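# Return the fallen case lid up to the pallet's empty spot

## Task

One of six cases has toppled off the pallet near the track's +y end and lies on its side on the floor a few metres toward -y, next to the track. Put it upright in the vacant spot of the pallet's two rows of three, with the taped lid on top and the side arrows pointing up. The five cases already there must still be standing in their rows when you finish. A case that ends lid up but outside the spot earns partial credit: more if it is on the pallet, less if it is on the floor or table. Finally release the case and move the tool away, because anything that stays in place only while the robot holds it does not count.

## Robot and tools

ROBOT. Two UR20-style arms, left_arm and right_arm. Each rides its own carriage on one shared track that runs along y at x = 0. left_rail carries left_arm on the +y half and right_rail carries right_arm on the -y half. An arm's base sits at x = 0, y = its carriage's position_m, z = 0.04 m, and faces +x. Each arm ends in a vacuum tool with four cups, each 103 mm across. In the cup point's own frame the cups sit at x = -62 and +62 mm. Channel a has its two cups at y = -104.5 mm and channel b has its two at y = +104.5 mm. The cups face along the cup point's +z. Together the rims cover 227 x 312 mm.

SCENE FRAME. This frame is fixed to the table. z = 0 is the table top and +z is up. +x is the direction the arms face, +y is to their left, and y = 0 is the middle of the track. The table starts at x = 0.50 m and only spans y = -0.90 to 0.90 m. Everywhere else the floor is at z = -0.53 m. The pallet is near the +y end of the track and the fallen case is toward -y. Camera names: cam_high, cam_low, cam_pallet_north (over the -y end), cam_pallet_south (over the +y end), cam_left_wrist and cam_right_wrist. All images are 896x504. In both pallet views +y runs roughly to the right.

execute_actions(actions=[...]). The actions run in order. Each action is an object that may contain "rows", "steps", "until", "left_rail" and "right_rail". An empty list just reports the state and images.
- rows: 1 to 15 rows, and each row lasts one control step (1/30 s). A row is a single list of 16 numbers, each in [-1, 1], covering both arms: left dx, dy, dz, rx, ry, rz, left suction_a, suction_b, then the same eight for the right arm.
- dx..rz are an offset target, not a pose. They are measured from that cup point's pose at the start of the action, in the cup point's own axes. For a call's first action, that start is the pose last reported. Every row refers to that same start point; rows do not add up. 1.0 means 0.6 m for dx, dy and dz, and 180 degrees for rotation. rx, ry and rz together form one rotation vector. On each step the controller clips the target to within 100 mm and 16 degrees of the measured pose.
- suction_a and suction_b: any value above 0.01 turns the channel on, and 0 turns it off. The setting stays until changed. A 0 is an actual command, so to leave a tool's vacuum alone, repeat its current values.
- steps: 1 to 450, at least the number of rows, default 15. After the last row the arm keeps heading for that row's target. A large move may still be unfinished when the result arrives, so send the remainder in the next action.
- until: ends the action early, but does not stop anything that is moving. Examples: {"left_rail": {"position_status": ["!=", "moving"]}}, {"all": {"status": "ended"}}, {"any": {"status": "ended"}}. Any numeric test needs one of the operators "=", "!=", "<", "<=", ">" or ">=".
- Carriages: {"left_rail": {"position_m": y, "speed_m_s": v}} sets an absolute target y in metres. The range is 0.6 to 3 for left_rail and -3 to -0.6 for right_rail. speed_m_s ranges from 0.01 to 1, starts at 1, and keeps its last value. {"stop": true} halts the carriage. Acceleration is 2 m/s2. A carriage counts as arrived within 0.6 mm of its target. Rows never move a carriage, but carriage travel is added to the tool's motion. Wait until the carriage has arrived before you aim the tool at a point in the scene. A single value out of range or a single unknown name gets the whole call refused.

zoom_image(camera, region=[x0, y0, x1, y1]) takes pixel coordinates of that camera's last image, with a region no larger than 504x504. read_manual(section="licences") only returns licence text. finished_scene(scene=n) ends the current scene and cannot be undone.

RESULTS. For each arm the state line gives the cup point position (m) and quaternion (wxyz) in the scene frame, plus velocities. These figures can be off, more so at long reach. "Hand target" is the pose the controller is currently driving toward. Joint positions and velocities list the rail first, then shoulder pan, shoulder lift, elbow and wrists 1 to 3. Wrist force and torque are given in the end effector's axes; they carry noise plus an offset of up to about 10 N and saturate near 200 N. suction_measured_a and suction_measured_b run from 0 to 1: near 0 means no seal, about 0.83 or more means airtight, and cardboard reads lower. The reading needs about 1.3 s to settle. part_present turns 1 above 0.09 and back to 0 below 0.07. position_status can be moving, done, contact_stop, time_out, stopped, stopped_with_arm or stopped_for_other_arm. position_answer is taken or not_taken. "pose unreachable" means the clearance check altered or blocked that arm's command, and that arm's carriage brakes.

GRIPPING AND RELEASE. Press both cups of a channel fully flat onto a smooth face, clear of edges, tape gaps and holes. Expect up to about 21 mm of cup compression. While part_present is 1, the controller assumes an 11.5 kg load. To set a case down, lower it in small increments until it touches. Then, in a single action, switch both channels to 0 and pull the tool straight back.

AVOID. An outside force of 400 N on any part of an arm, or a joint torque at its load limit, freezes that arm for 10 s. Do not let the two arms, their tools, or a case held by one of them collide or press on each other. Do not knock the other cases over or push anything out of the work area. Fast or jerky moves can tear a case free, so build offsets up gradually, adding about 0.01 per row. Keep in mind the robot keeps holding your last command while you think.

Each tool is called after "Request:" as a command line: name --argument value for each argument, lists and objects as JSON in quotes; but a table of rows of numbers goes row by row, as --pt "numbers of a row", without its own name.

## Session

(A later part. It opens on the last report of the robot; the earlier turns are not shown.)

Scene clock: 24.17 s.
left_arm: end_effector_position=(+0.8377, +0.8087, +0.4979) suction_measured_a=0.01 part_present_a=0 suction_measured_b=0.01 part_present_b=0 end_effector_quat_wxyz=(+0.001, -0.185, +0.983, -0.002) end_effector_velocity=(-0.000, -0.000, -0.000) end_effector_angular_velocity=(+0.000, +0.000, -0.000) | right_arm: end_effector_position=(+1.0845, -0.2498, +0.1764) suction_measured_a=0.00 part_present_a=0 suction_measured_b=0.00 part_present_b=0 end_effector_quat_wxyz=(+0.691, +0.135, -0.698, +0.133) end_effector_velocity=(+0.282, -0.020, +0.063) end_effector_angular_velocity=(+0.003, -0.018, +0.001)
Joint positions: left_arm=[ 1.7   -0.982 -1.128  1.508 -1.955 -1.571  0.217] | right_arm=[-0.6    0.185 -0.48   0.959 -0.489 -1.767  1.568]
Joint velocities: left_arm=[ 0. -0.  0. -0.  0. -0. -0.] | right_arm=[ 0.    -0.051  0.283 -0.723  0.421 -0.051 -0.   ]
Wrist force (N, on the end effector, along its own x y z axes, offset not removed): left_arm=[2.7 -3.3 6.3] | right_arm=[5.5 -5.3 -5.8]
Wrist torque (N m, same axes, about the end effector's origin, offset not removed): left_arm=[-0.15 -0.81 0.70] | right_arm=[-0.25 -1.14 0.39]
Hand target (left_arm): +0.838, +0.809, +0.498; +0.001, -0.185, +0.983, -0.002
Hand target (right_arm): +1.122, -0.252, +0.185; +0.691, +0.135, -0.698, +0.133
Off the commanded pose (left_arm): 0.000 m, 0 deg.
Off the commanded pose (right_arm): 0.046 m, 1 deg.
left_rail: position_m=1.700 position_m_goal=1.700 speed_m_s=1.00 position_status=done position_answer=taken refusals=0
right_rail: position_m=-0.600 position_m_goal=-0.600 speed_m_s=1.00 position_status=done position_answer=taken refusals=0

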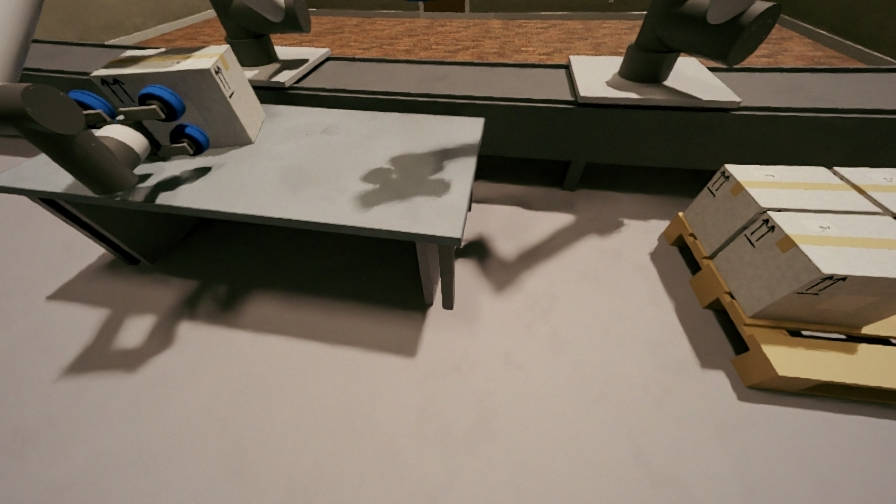

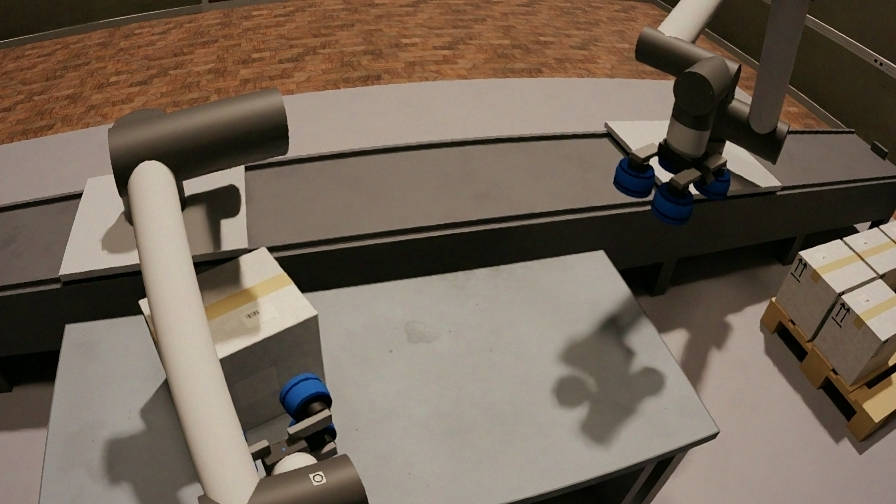

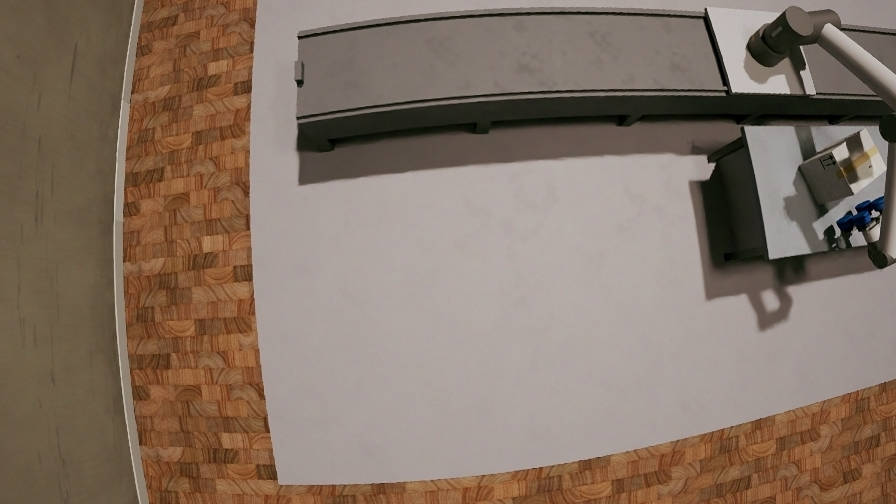

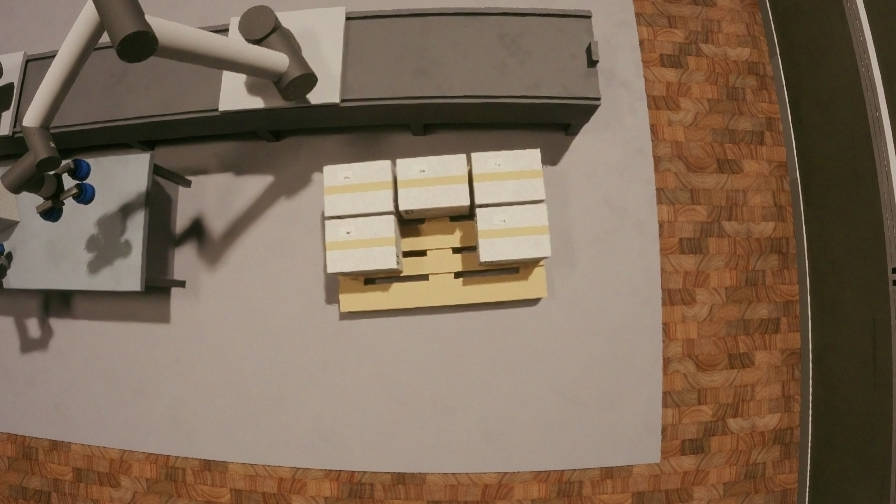

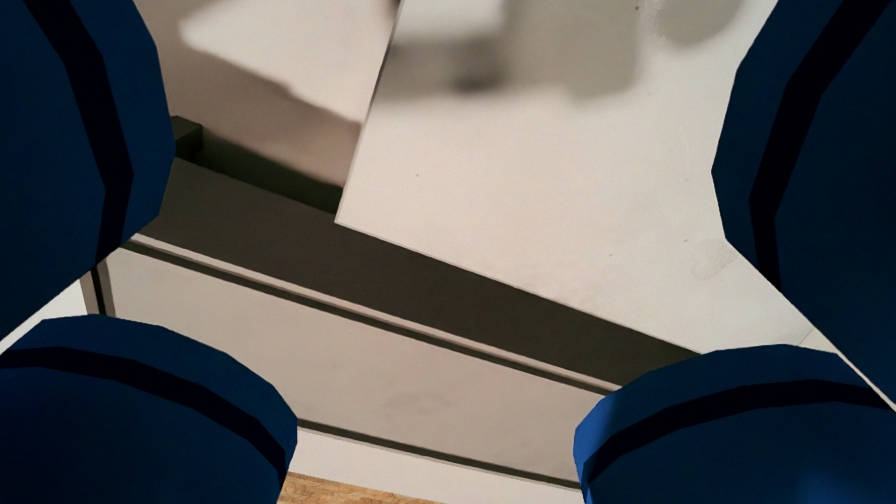

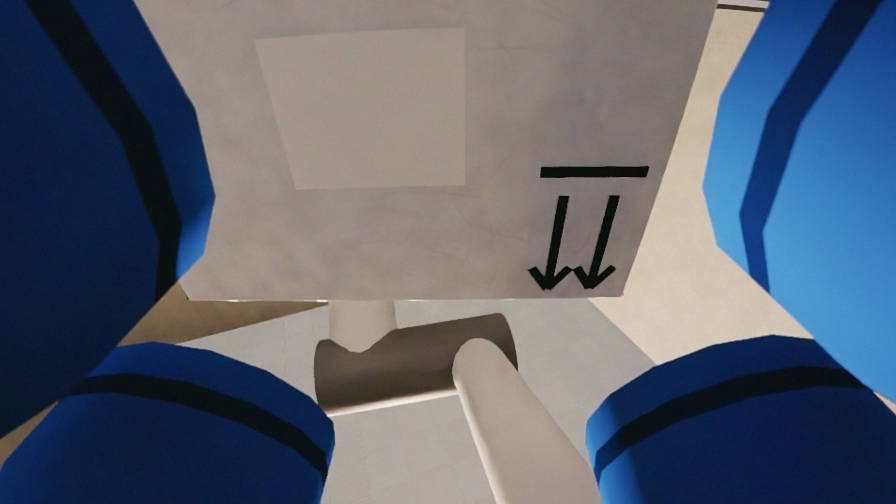

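Request:
execute_actions --actions '[{"right_rail":{"position_m":-2.1},"steps":2},{"left_rail":{"position_m":0.6},"rows":[[0.03,0,0,0,0,-0.01,0,0,0,0,-0.015,0,0,0,0,0]],"steps":2}]'

Scene clock: 24.50 s.
left_arm: end_effector_position=(+0.8352, +0.8067, +0.4978) suction_measured_a=0.01 part_present_a=0 suction_measured_b=0.01 part_present_b=0 end_effector_quat_wxyz=(+0.001, -0.187, +0.982, -0.002) end_effector_velocity=(-0.084, -0.092, -0.002) end_effector_angular_velocity=(+0.006, +0.005, +0.144) | right_arm: end_effector_position=(+1.1223, -0.2610, +0.1832) suction_measured_a=0.00 part_present_a=0 suction_measured_b=0.00 part_present_b=0 end_effector_quat_wxyz=(+0.692, +0.135, -0.697, +0.133) end_effector_velocity=(+0.038, -0.190, +0.000) end_effector_angular_velocity=(+0.001, -0.004, +0.006)
Joint positions: left_arm=[ 1.699 -0.984 -1.129  1.51  -1.955 -1.571  0.211] | right_arm=[-0.611  0.18  -0.435  0.852 -0.424 -1.772  1.569]
Joint velocities: left_arm=[-0.062 -0.072 -0.035  0.056 -0.014 -0.    -0.216] | right_arm=[-0.205  0.006  0.056 -0.124  0.064  0.    -0.   ]
Wrist force (N, on the end effector, along its own x y z axes, offset not removed): left_arm=[-6.9 3.5 6.3] | right_arm=[2.9 4.4 -4.2]
Wrist torque (N m, same axes, about the end effector's origin, offset not removed): left_arm=[0.56 0.09 0.62] | right_arm=[0.81 -0.72 0.37]
Hand target (left_arm): +0.821, +0.796, +0.498; +0.001, -0.200, +0.980, -0.002
Hand target (right_arm): +1.127, -0.270, +0.183; +0.691, +0.135, -0.697, +0.133
Off the commanded pose (left_arm): 0.015 m, 2 deg.
Off the commanded pose (right_arm): 0.005 m, 0 deg.
left_rail: position_m=1.699 position_m_goal=0.600 speed_m_s=1.00 position_status=moving position_answer=taken refusals=0
right_rail: position_m=-0.611 position_m_goal=-2.100 speed_m_s=1.00 position_status=moving position_answer=taken refusals=0

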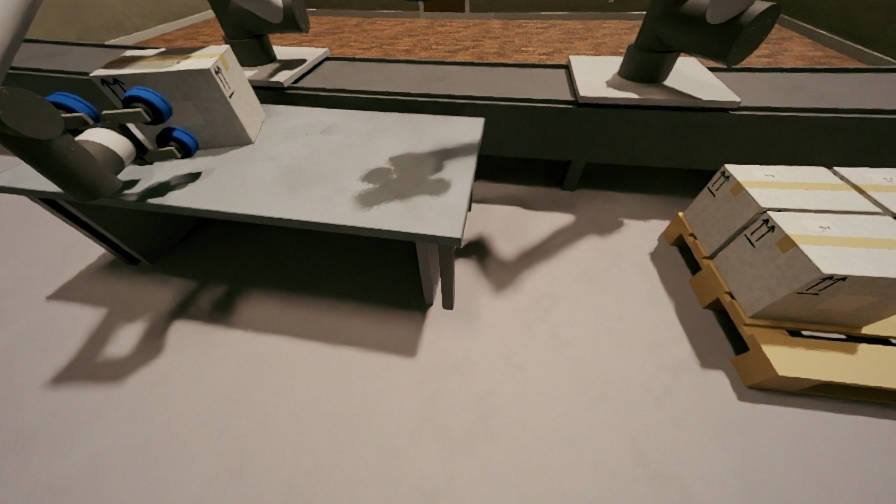

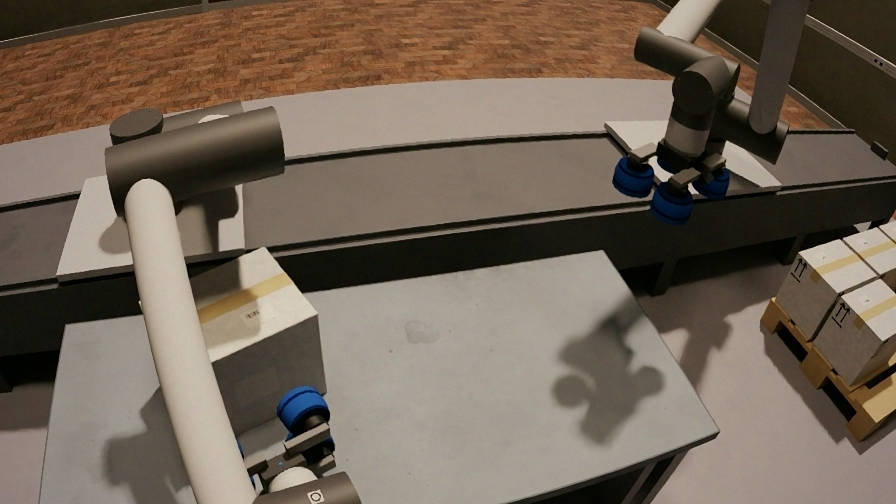

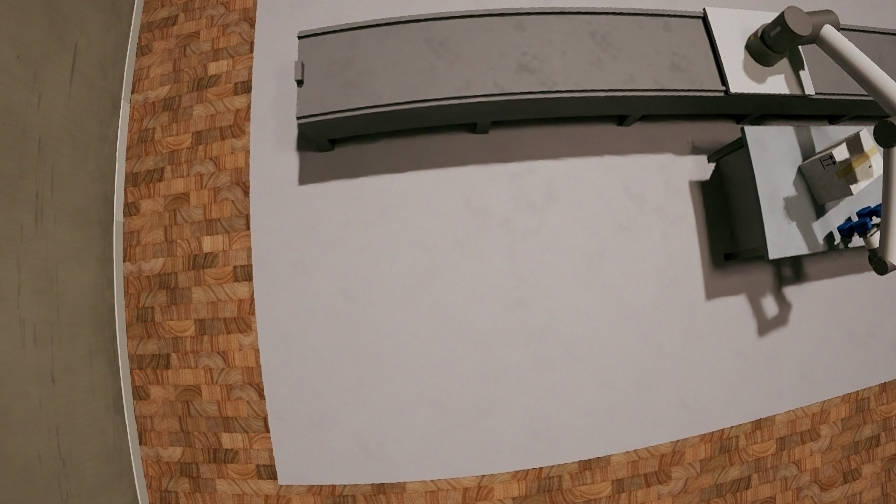

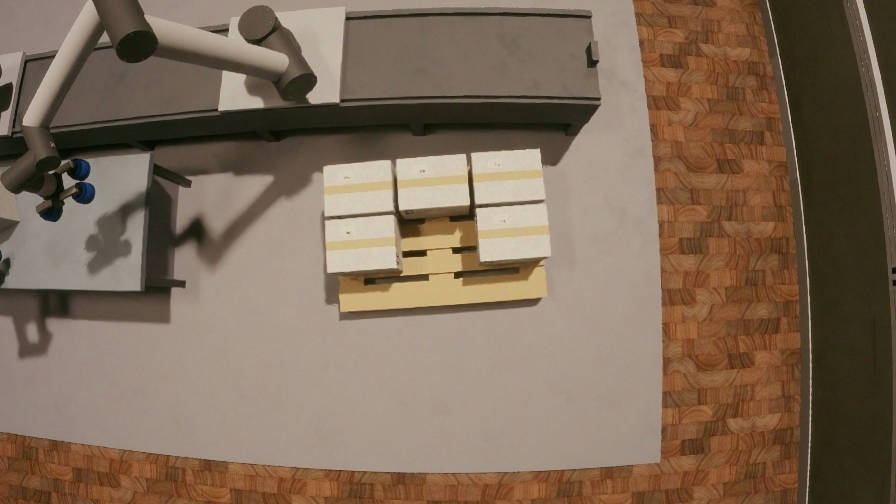

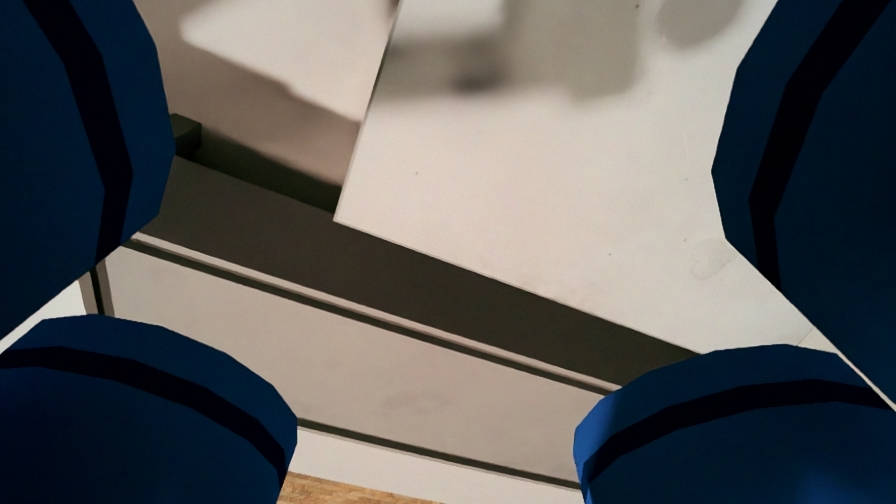

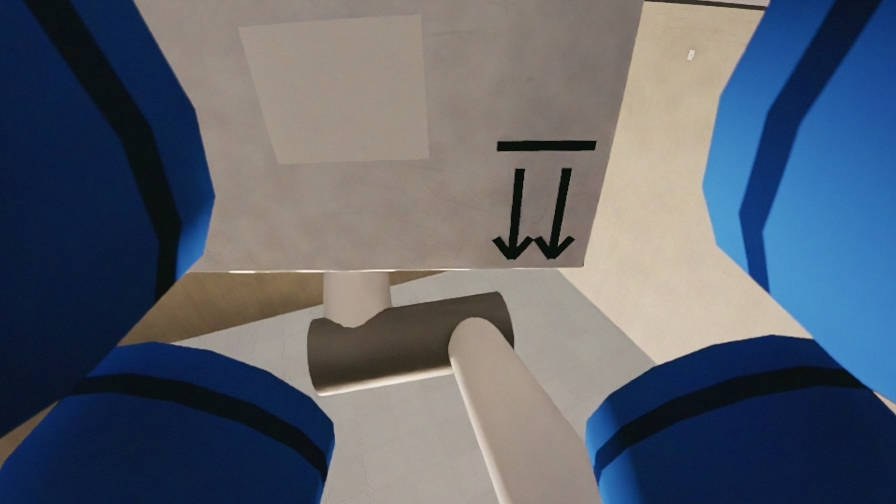

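Request:
zoom_image --camera "cam_low" --region '[120, 230, 370, 480]'

Request:
execute_actions --actions '[{"steps":40,"until":{"left_rail":{"position_status":["!=","moving"]}}}]'

Region (120, 230, 370, 480) of cam_low's 896x504 image, scaled by 2.016, with more detail than that image has.

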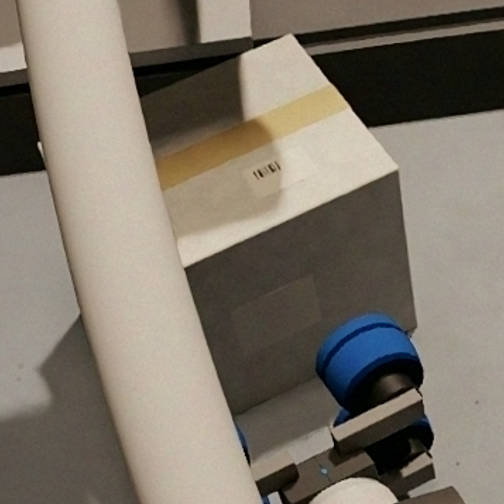

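Scene clock: 26.10 s.
left_arm: end_effector_position=(+0.8209, -0.2979, +0.4978) suction_measured_a=0.01 part_present_a=0 suction_measured_b=0.01 part_present_b=0 end_effector_quat_wxyz=(+0.001, -0.201, +0.980, -0.002) end_effector_velocity=(+0.000, +0.001, +0.002) end_effector_angular_velocity=(-0.001, -0.001, +0.001) | right_arm: end_effector_position=(+1.1269, -1.6612, +0.1833) suction_measured_a=0.00 part_present_a=0 suction_measured_b=0.00 part_present_b=0 end_effector_quat_wxyz=(+0.691, +0.135, -0.697, +0.133) end_effector_velocity=(+0.000, -0.594, -0.000) end_effector_angular_velocity=(+0.000, -0.000, -0.000)
Joint positions: left_arm=[ 0.6   -0.996 -1.136  1.519 -1.959 -1.57   0.17 ] | right_arm=[-2.013  0.181 -0.428  0.837 -0.417 -1.771  1.569]
Joint velocities: left_arm=[ 0.     0.001 -0.002  0.     0.     0.    -0.   ] | right_arm=[-0.594 -0.     0.    -0.     0.     0.    -0.   ]
Wrist force (N, on the end effector, along its own x y z axes, offset not removed): left_arm=[0.8 -1.7 4.6] | right_arm=[2.6 -2.7 1.2]
Wrist torque (N m, same axes, about the end effector's origin, offset not removed): left_arm=[0.17 -0.61 0.56] | right_arm=[0.08 -0.75 0.40]
Hand target (left_arm): +0.821, -0.298, +0.498; +0.001, -0.201, +0.980, -0.002
Hand target (right_arm): +1.127, -1.686, +0.183; +0.691, +0.135, -0.697, +0.133
Off the commanded pose (left_arm): 0.000 m, 0 deg.
Off the commanded pose (right_arm): 0.000 m, 0 deg.
left_rail: position_m=0.600 position_m_goal=0.600 speed_m_s=1.00 position_status=done position_answer=taken refusals=0
right_rail: position_m=-2.013 position_m_goal=-2.100 speed_m_s=1.00 position_status=moving position_answer=taken refusals=0

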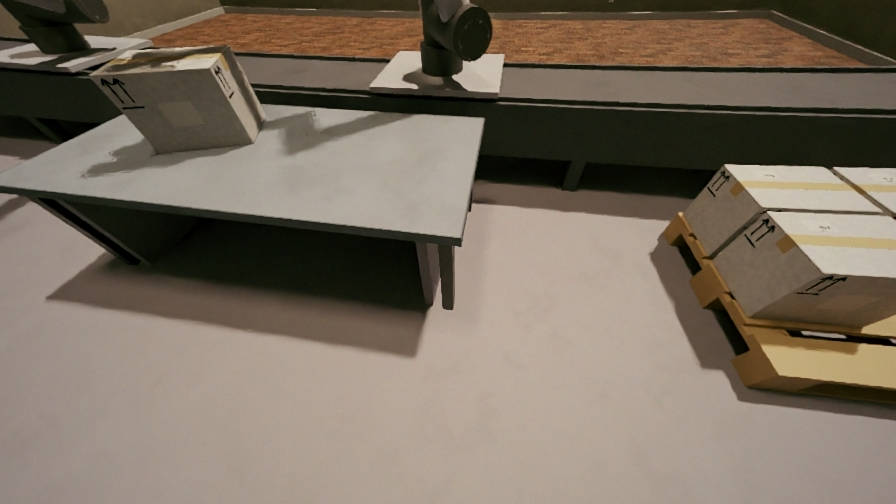

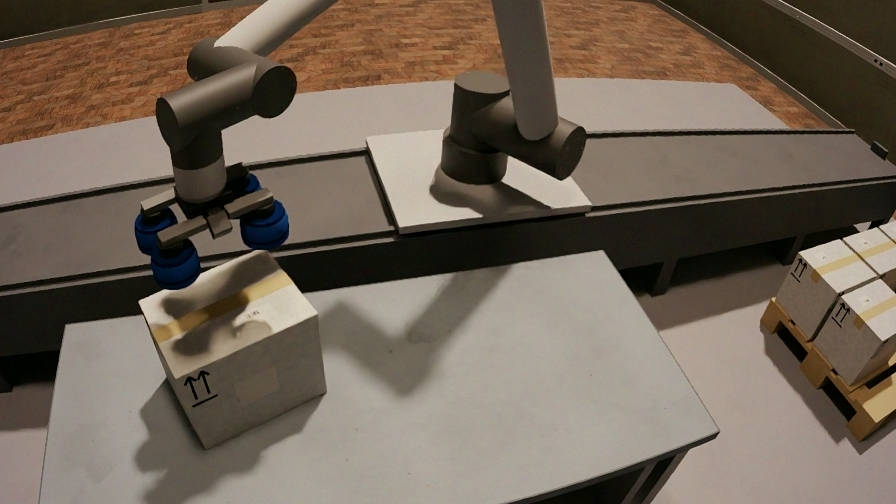

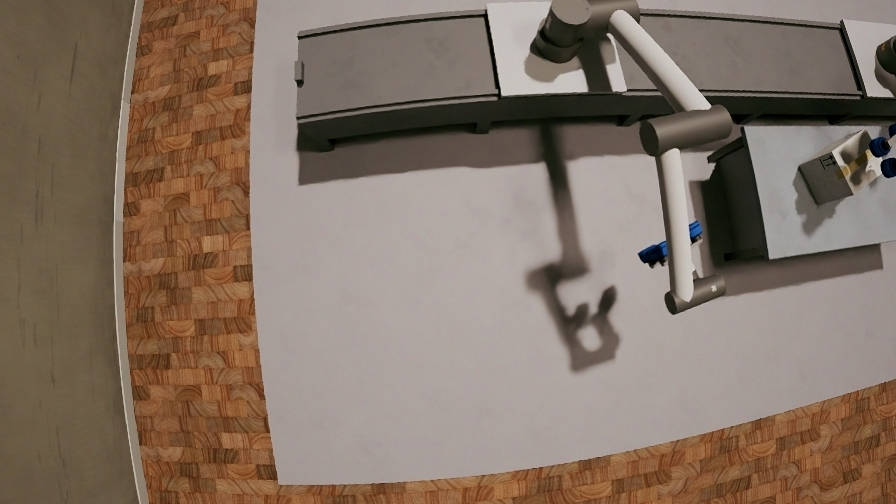

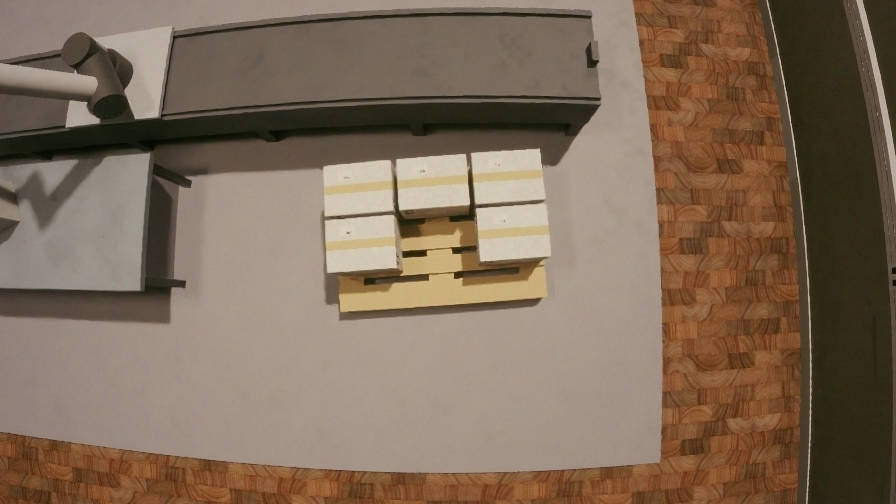

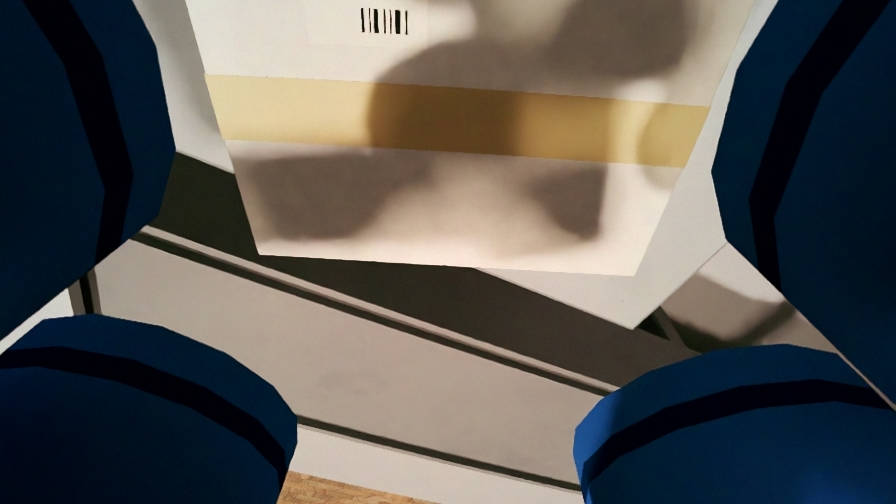

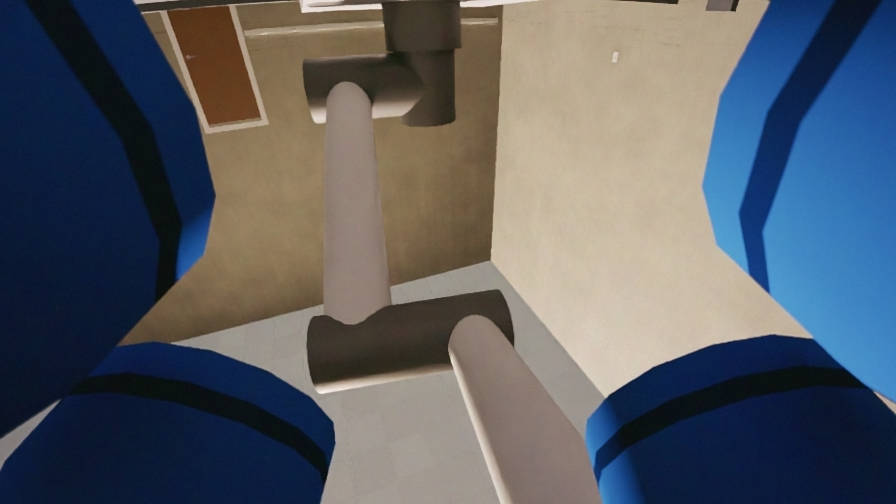

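Request:
execute_actions --actions '[{"steps":1},{"rows":[[0.002,0,0.012,0,0,0,0,0,0,0,0,0,0,0,0,0],[0.004,0.001,0.035,0,0,0,0,0,0,0,0,0,0,0,0,0],[0.007,0.002,0.065,0,0,0,0,0,0,0,0,0,0,0,0,0],[0.01,0.003,0.1,0,0,0,0,0,0,0,0,0,0,0,0,0],[0.013,0.003,0.135,0,0,0,0,0,0,0,0,0,0,0,0,0],[0.015,0.003,0.17,0,0,0,0,0,0,0,0,0,0,0,0,0],[0.015,0.003,0.205,0,0,0,0,0,0,0,0,0,0,0,0,0],[0.015,0.003,0.24,0,0,0,0,0,0,0,0,0,0,0,0,0],[0.015,0.003,0.27,0,0,0,0,0,0,0,0,0,0,0,0,0],[0.015,0.003,0.3,0,0,0,0,0,0,0,0,0,0,0,0,0],[0.015,0.003,0.325,0,0,0,0,0,0,0,0,0,0,0,0,0],[0.015,0.003,0.345,0,0,0,0,0,0,0,0,0,0,0,0,0],[0.015,0.003,0.355,0,0,0,0,0,0,0,0,0,0,0,0,0],[0.015,0.003,0.36,0,0,0,0,0,0,0,0,0,0,0,0,0],[0.015,0.003,0.365,0,0,0,1,1,0,0,0,0,0,0,0,0]],"steps":22}]'

Scene clock: 27.67 s.
left_arm: end_effector_position=(+0.8121, -0.2994, +0.2871) suction_measured_a=0.28 part_present_a=1 suction_measured_b=0.28 part_present_b=1 end_effector_quat_wxyz=(+0.001, -0.201, +0.980, -0.001) end_effector_velocity=(+0.008, -0.013, -0.056) end_effector_angular_velocity=(-0.023, -0.015, +0.000) | right_arm: end_effector_position=(+1.1268, -1.7479, +0.1833) suction_measured_a=0.00 part_present_a=0 suction_measured_b=0.00 part_present_b=0 end_effector_quat_wxyz=(+0.691, +0.135, -0.697, +0.133) end_effector_velocity=(-0.000, -0.000, -0.000) end_effector_angular_velocity=(-0.000, +0.000, +0.000)
Joint positions: left_arm=[ 0.6   -1.003 -1.02   1.661 -2.215 -1.571  0.164] | right_arm=[-2.1    0.181 -0.428  0.837 -0.417 -1.771  1.569]
Joint velocities: left_arm=[ 0.     0.     0.049  0.017 -0.094  0.001 -0.   ] | right_arm=[ 0.  0.  0. -0. -0. -0.  0.]
Wrist force (N, on the end effector, along its own x y z axes, offset not removed): left_arm=[4.1 4.0 7.7] | right_arm=[6.9 -0.7 -0.3]
Wrist torque (N m, same axes, about the end effector's origin, offset not removed): left_arm=[1.40 -0.70 0.69] | right_arm=[0.20 -1.32 0.36]
Hand target (left_arm): +0.813, -0.300, +0.279; +0.001, -0.201, +0.980, -0.002
Hand target (right_arm): +1.127, -1.748, +0.183; +0.691, +0.135, -0.697, +0.133
Off the commanded pose (left_arm): 0.008 m, 0 deg.
Off the commanded pose (right_arm): 0.000 m, 0 deg.
left_rail: position_m=0.600 position_m_goal=0.600 speed_m_s=1.00 position_status=done position_answer=taken refusals=0
right_rail: position_m=-2.100 position_m_goal=-2.100 speed_m_s=1.00 position_status=done position_answer=taken refusals=0

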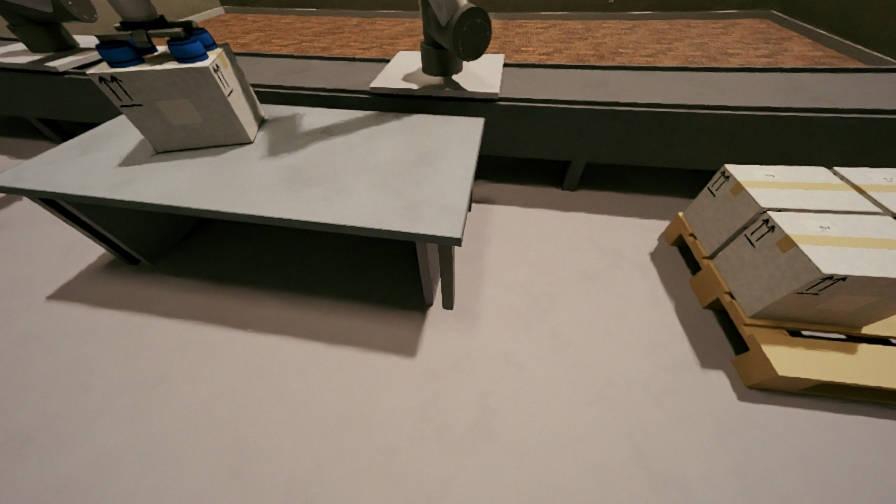

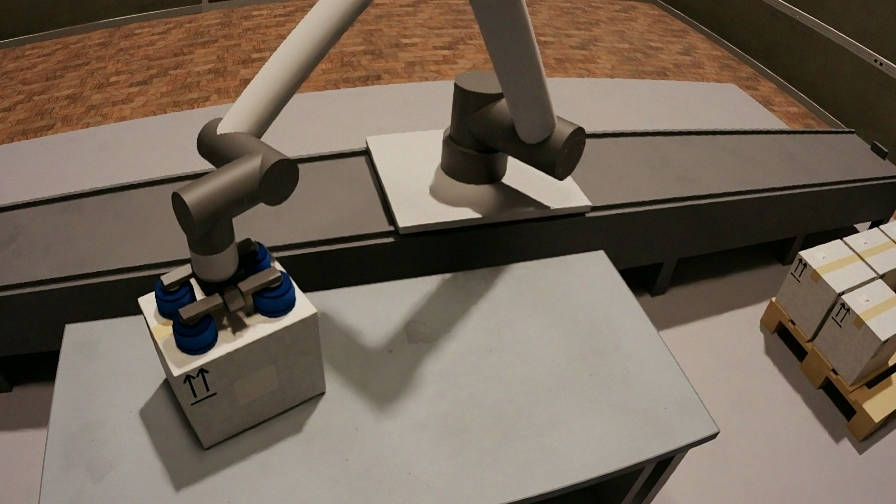

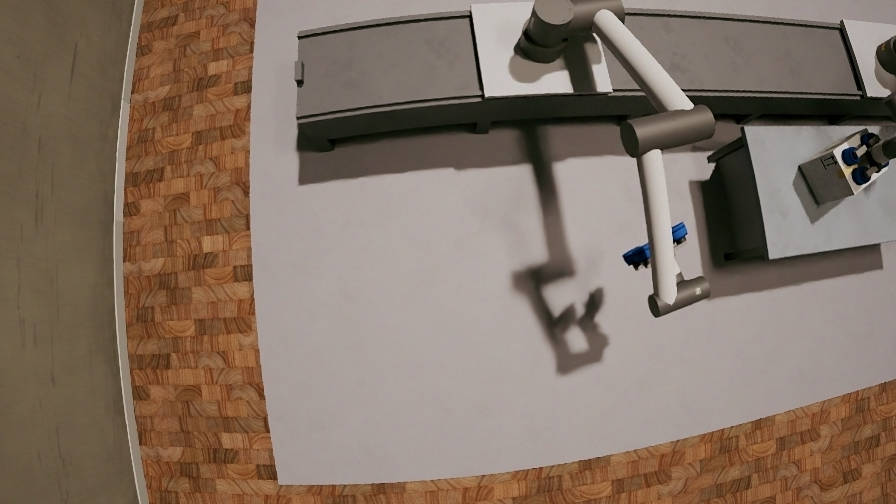

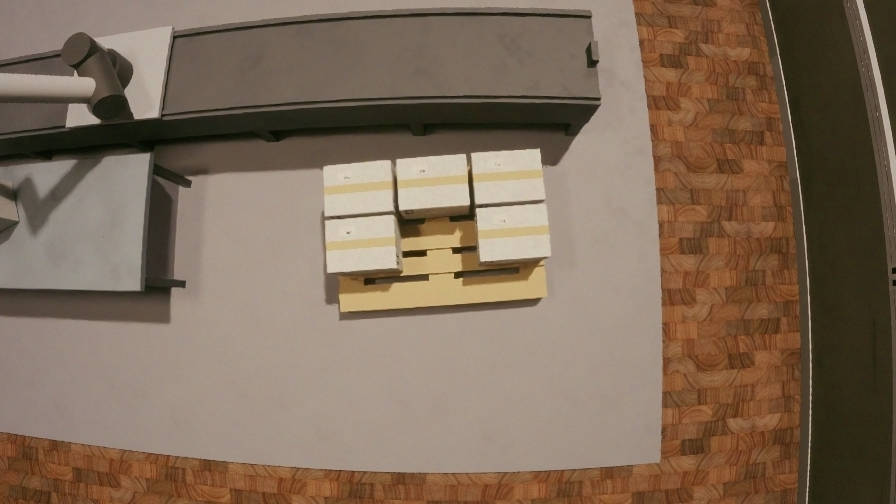

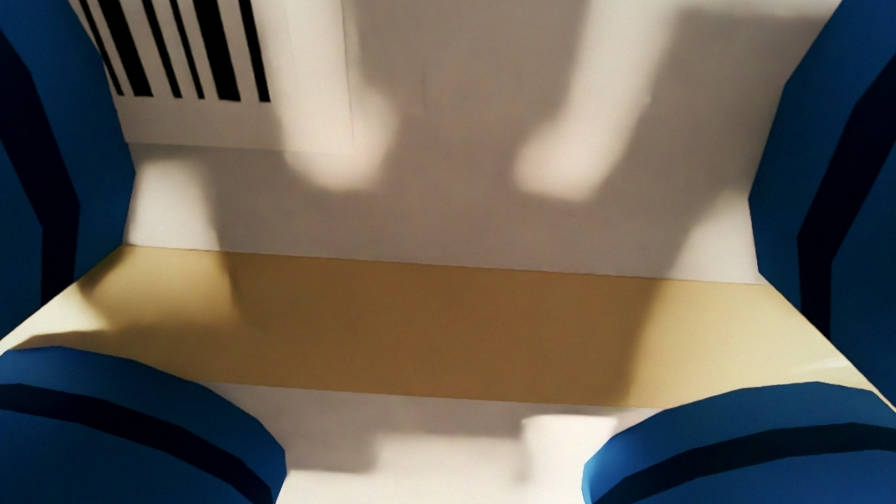

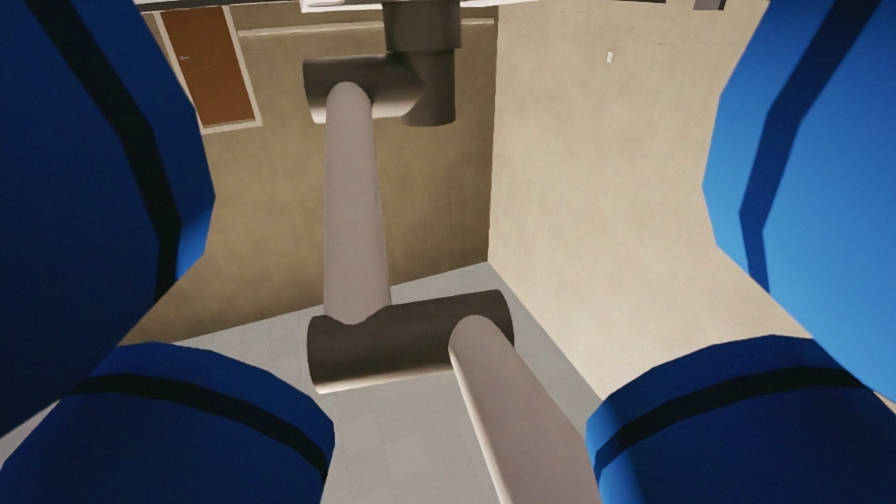

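Request:
execute_actions --actions '[{"rows":[[0,0,0.008,0,0,0,1,1,0,0,0,0,0,0,0,0],[0,0,-0.005,0,0,0,1,1,0,0,0,0,0,0,0,0],[-0.003,0.003,-0.02,0,0,0,1,1,0,0,0,0,0,0,0,0],[-0.01,0.01,-0.035,0,0,0.002,1,1,0,0,0,0,0,0,0,0],[-0.022,0.021,-0.047,0,0,0.005,1,1,0,0,0,0,0,0,0,0],[-0.038,0.036,-0.055,0,0,0.01,1,1,0,0,0,0,0,0,0,0],[-0.056,0.053,-0.055,0,0,0.016,1,1,0,0,0,0,0,0,0,0],[-0.077,0.073,-0.055,0,0,0.023,1,1,0,0,0,0,0,0,0,0],[-0.1,0.095,-0.055,0,0,0.031,1,1,0,0,0,0,0,0,0,0],[-0.123,0.117,-0.055,0,0,0.04,1,1,0,0,0,0,0,0,0,0],[-0.146,0.139,-0.055,0,0,0.05,1,1,0,0,0,0,0,0,0,0],[-0.169,0.16,-0.055,0,0,0.06,1,1,0,0,0,0,0,0,0,0],[-0.192,0.182,-0.055,0,0,0.072,1,1,0,0,0,0,0,0,0,0],[-0.215,0.204,-0.055,0,0,0.086,1,1,0,0,0,0,0,0,0,0],[-0.605,0.5743,-0.055,0,0,0.1046,1,1,0,0,0,0,0,0,0,0]],"steps":15},{"left_rail":{"position_m":3.0},"steps":20}]'

Scene clock: 29.63 s.
left_arm: end_effector_position=(+0.9814, +0.4900, +0.3183) suction_measured_a=0.94 part_present_a=1 suction_measured_b=0.94 part_present_b=1 end_effector_quat_wxyz=(+0.001, -0.040, +0.999, -0.000) end_effector_velocity=(+0.183, +1.422, +0.009) end_effector_angular_velocity=(-0.005, -0.003, -0.011) | right_arm: end_effector_position=(+1.1268, -1.7479, +0.1833) suction_measured_a=0.00 part_present_a=0 suction_measured_b=0.00 part_present_b=0 end_effector_quat_wxyz=(+0.691, +0.135, -0.697, +0.133) end_effector_velocity=(+0.000, +0.000, +0.000) end_effector_angular_velocity=(+0.000, -0.000, -0.000)
Joint positions: left_arm=[ 0.988 -0.654 -1.148  1.824 -2.249 -1.57   0.836] | right_arm=[-2.1    0.181 -0.428  0.837 -0.417 -1.771  1.569]
Joint velocities: left_arm=[ 1.002  0.412 -0.033  0.039 -0.011 -0.003  0.423] | right_arm=[ 0. -0. -0.  0. -0.  0.  0.]
Wrist force (N, on the end effector, along its own x y z axes, offset not removed): left_arm=[-1.9 4.6 -24.2] | right_arm=[1.8 -0.5 1.1]
Wrist torque (N m, same axes, about the end effector's origin, offset not removed): left_arm=[1.83 -0.07 0.67] | right_arm=[0.05 -0.63 0.41]
Hand target (left_arm): +1.006, +0.592, +0.320; +0.001, -0.039, +0.999, -0.001
Hand target (right_arm): +1.127, -1.748, +0.183; +0.691, +0.135, -0.697, +0.133
Off the commanded pose (left_arm): 0.065 m, 0 deg.
Off the commanded pose (right_arm): 0.000 m, 0 deg.
left_rail: position_m=0.988 position_m_goal=3.000 speed_m_s=1.00 position_status=moving position_answer=taken refusals=0
right_rail: position_m=-2.100 position_m_goal=-2.100 speed_m_s=1.00 position_status=done position_answer=taken refusals=0

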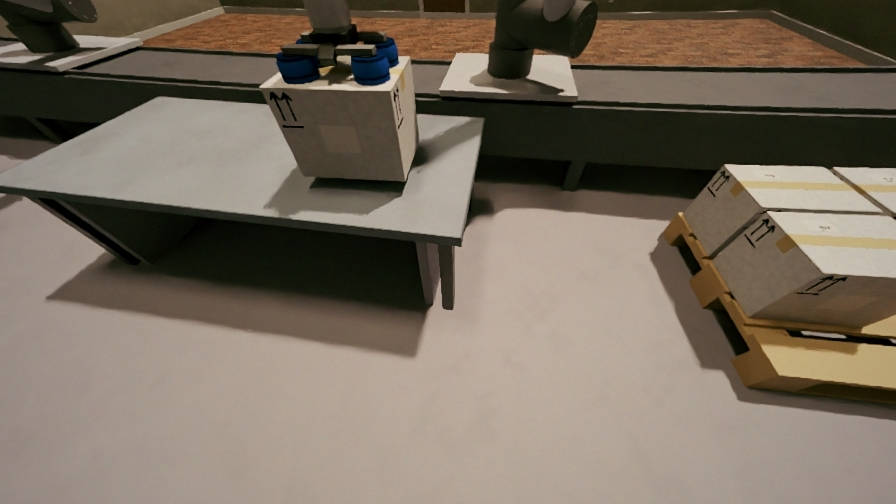

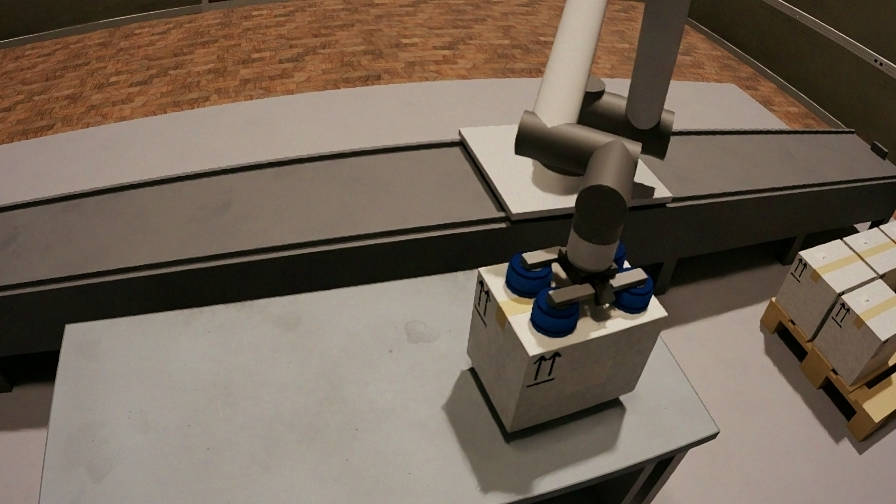

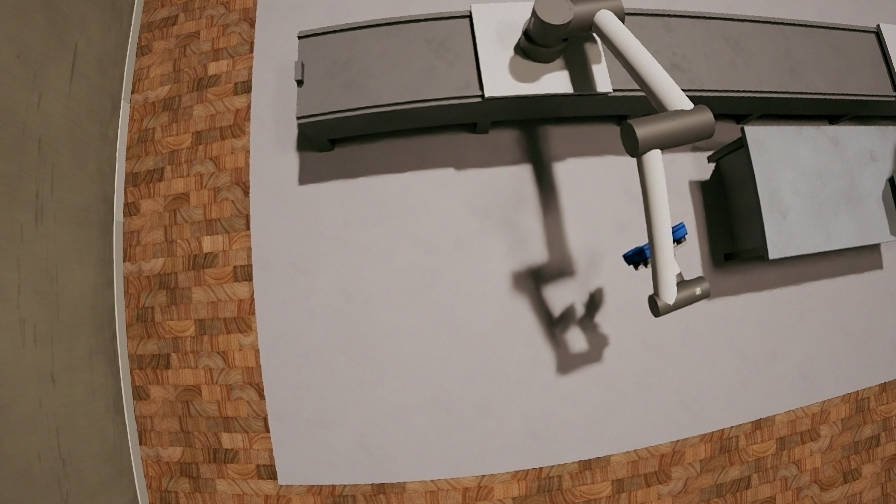

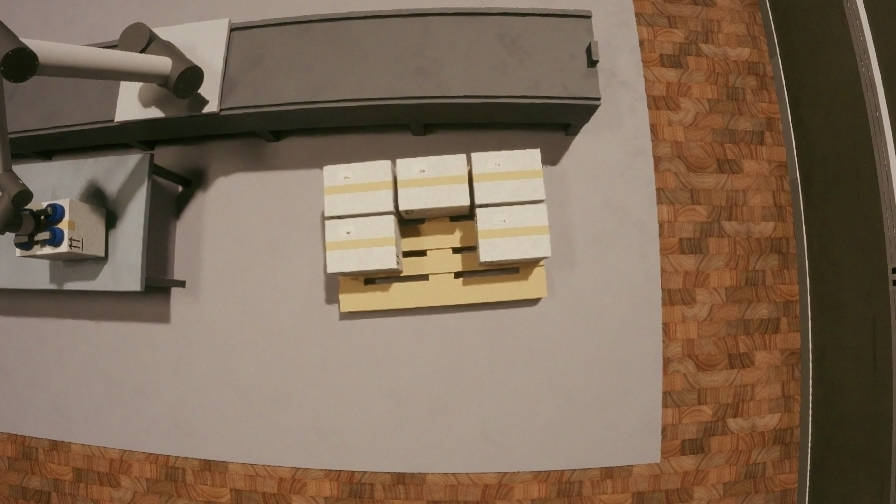

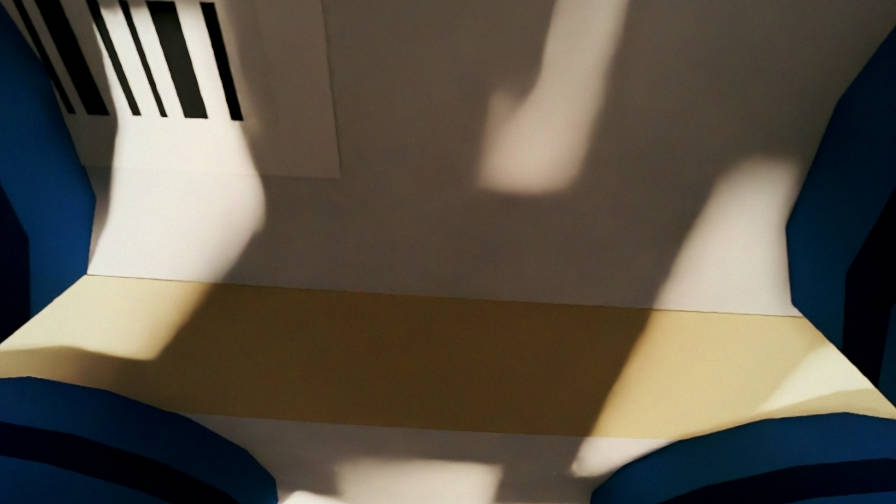

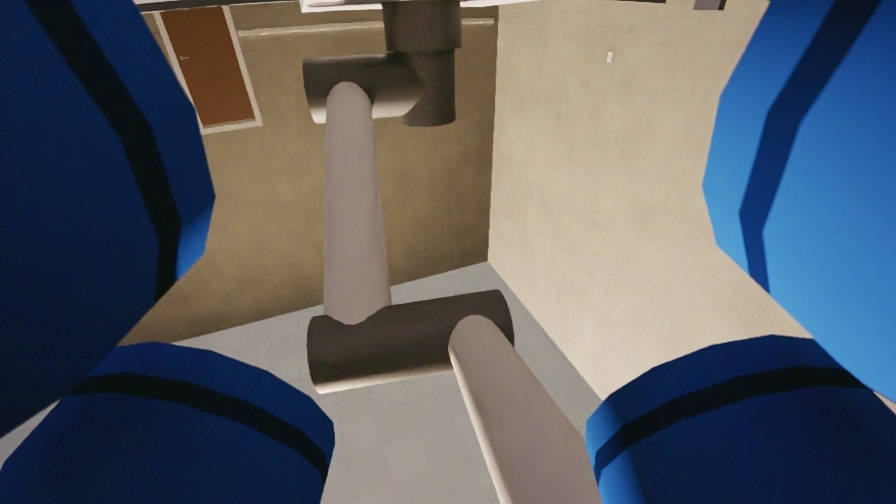

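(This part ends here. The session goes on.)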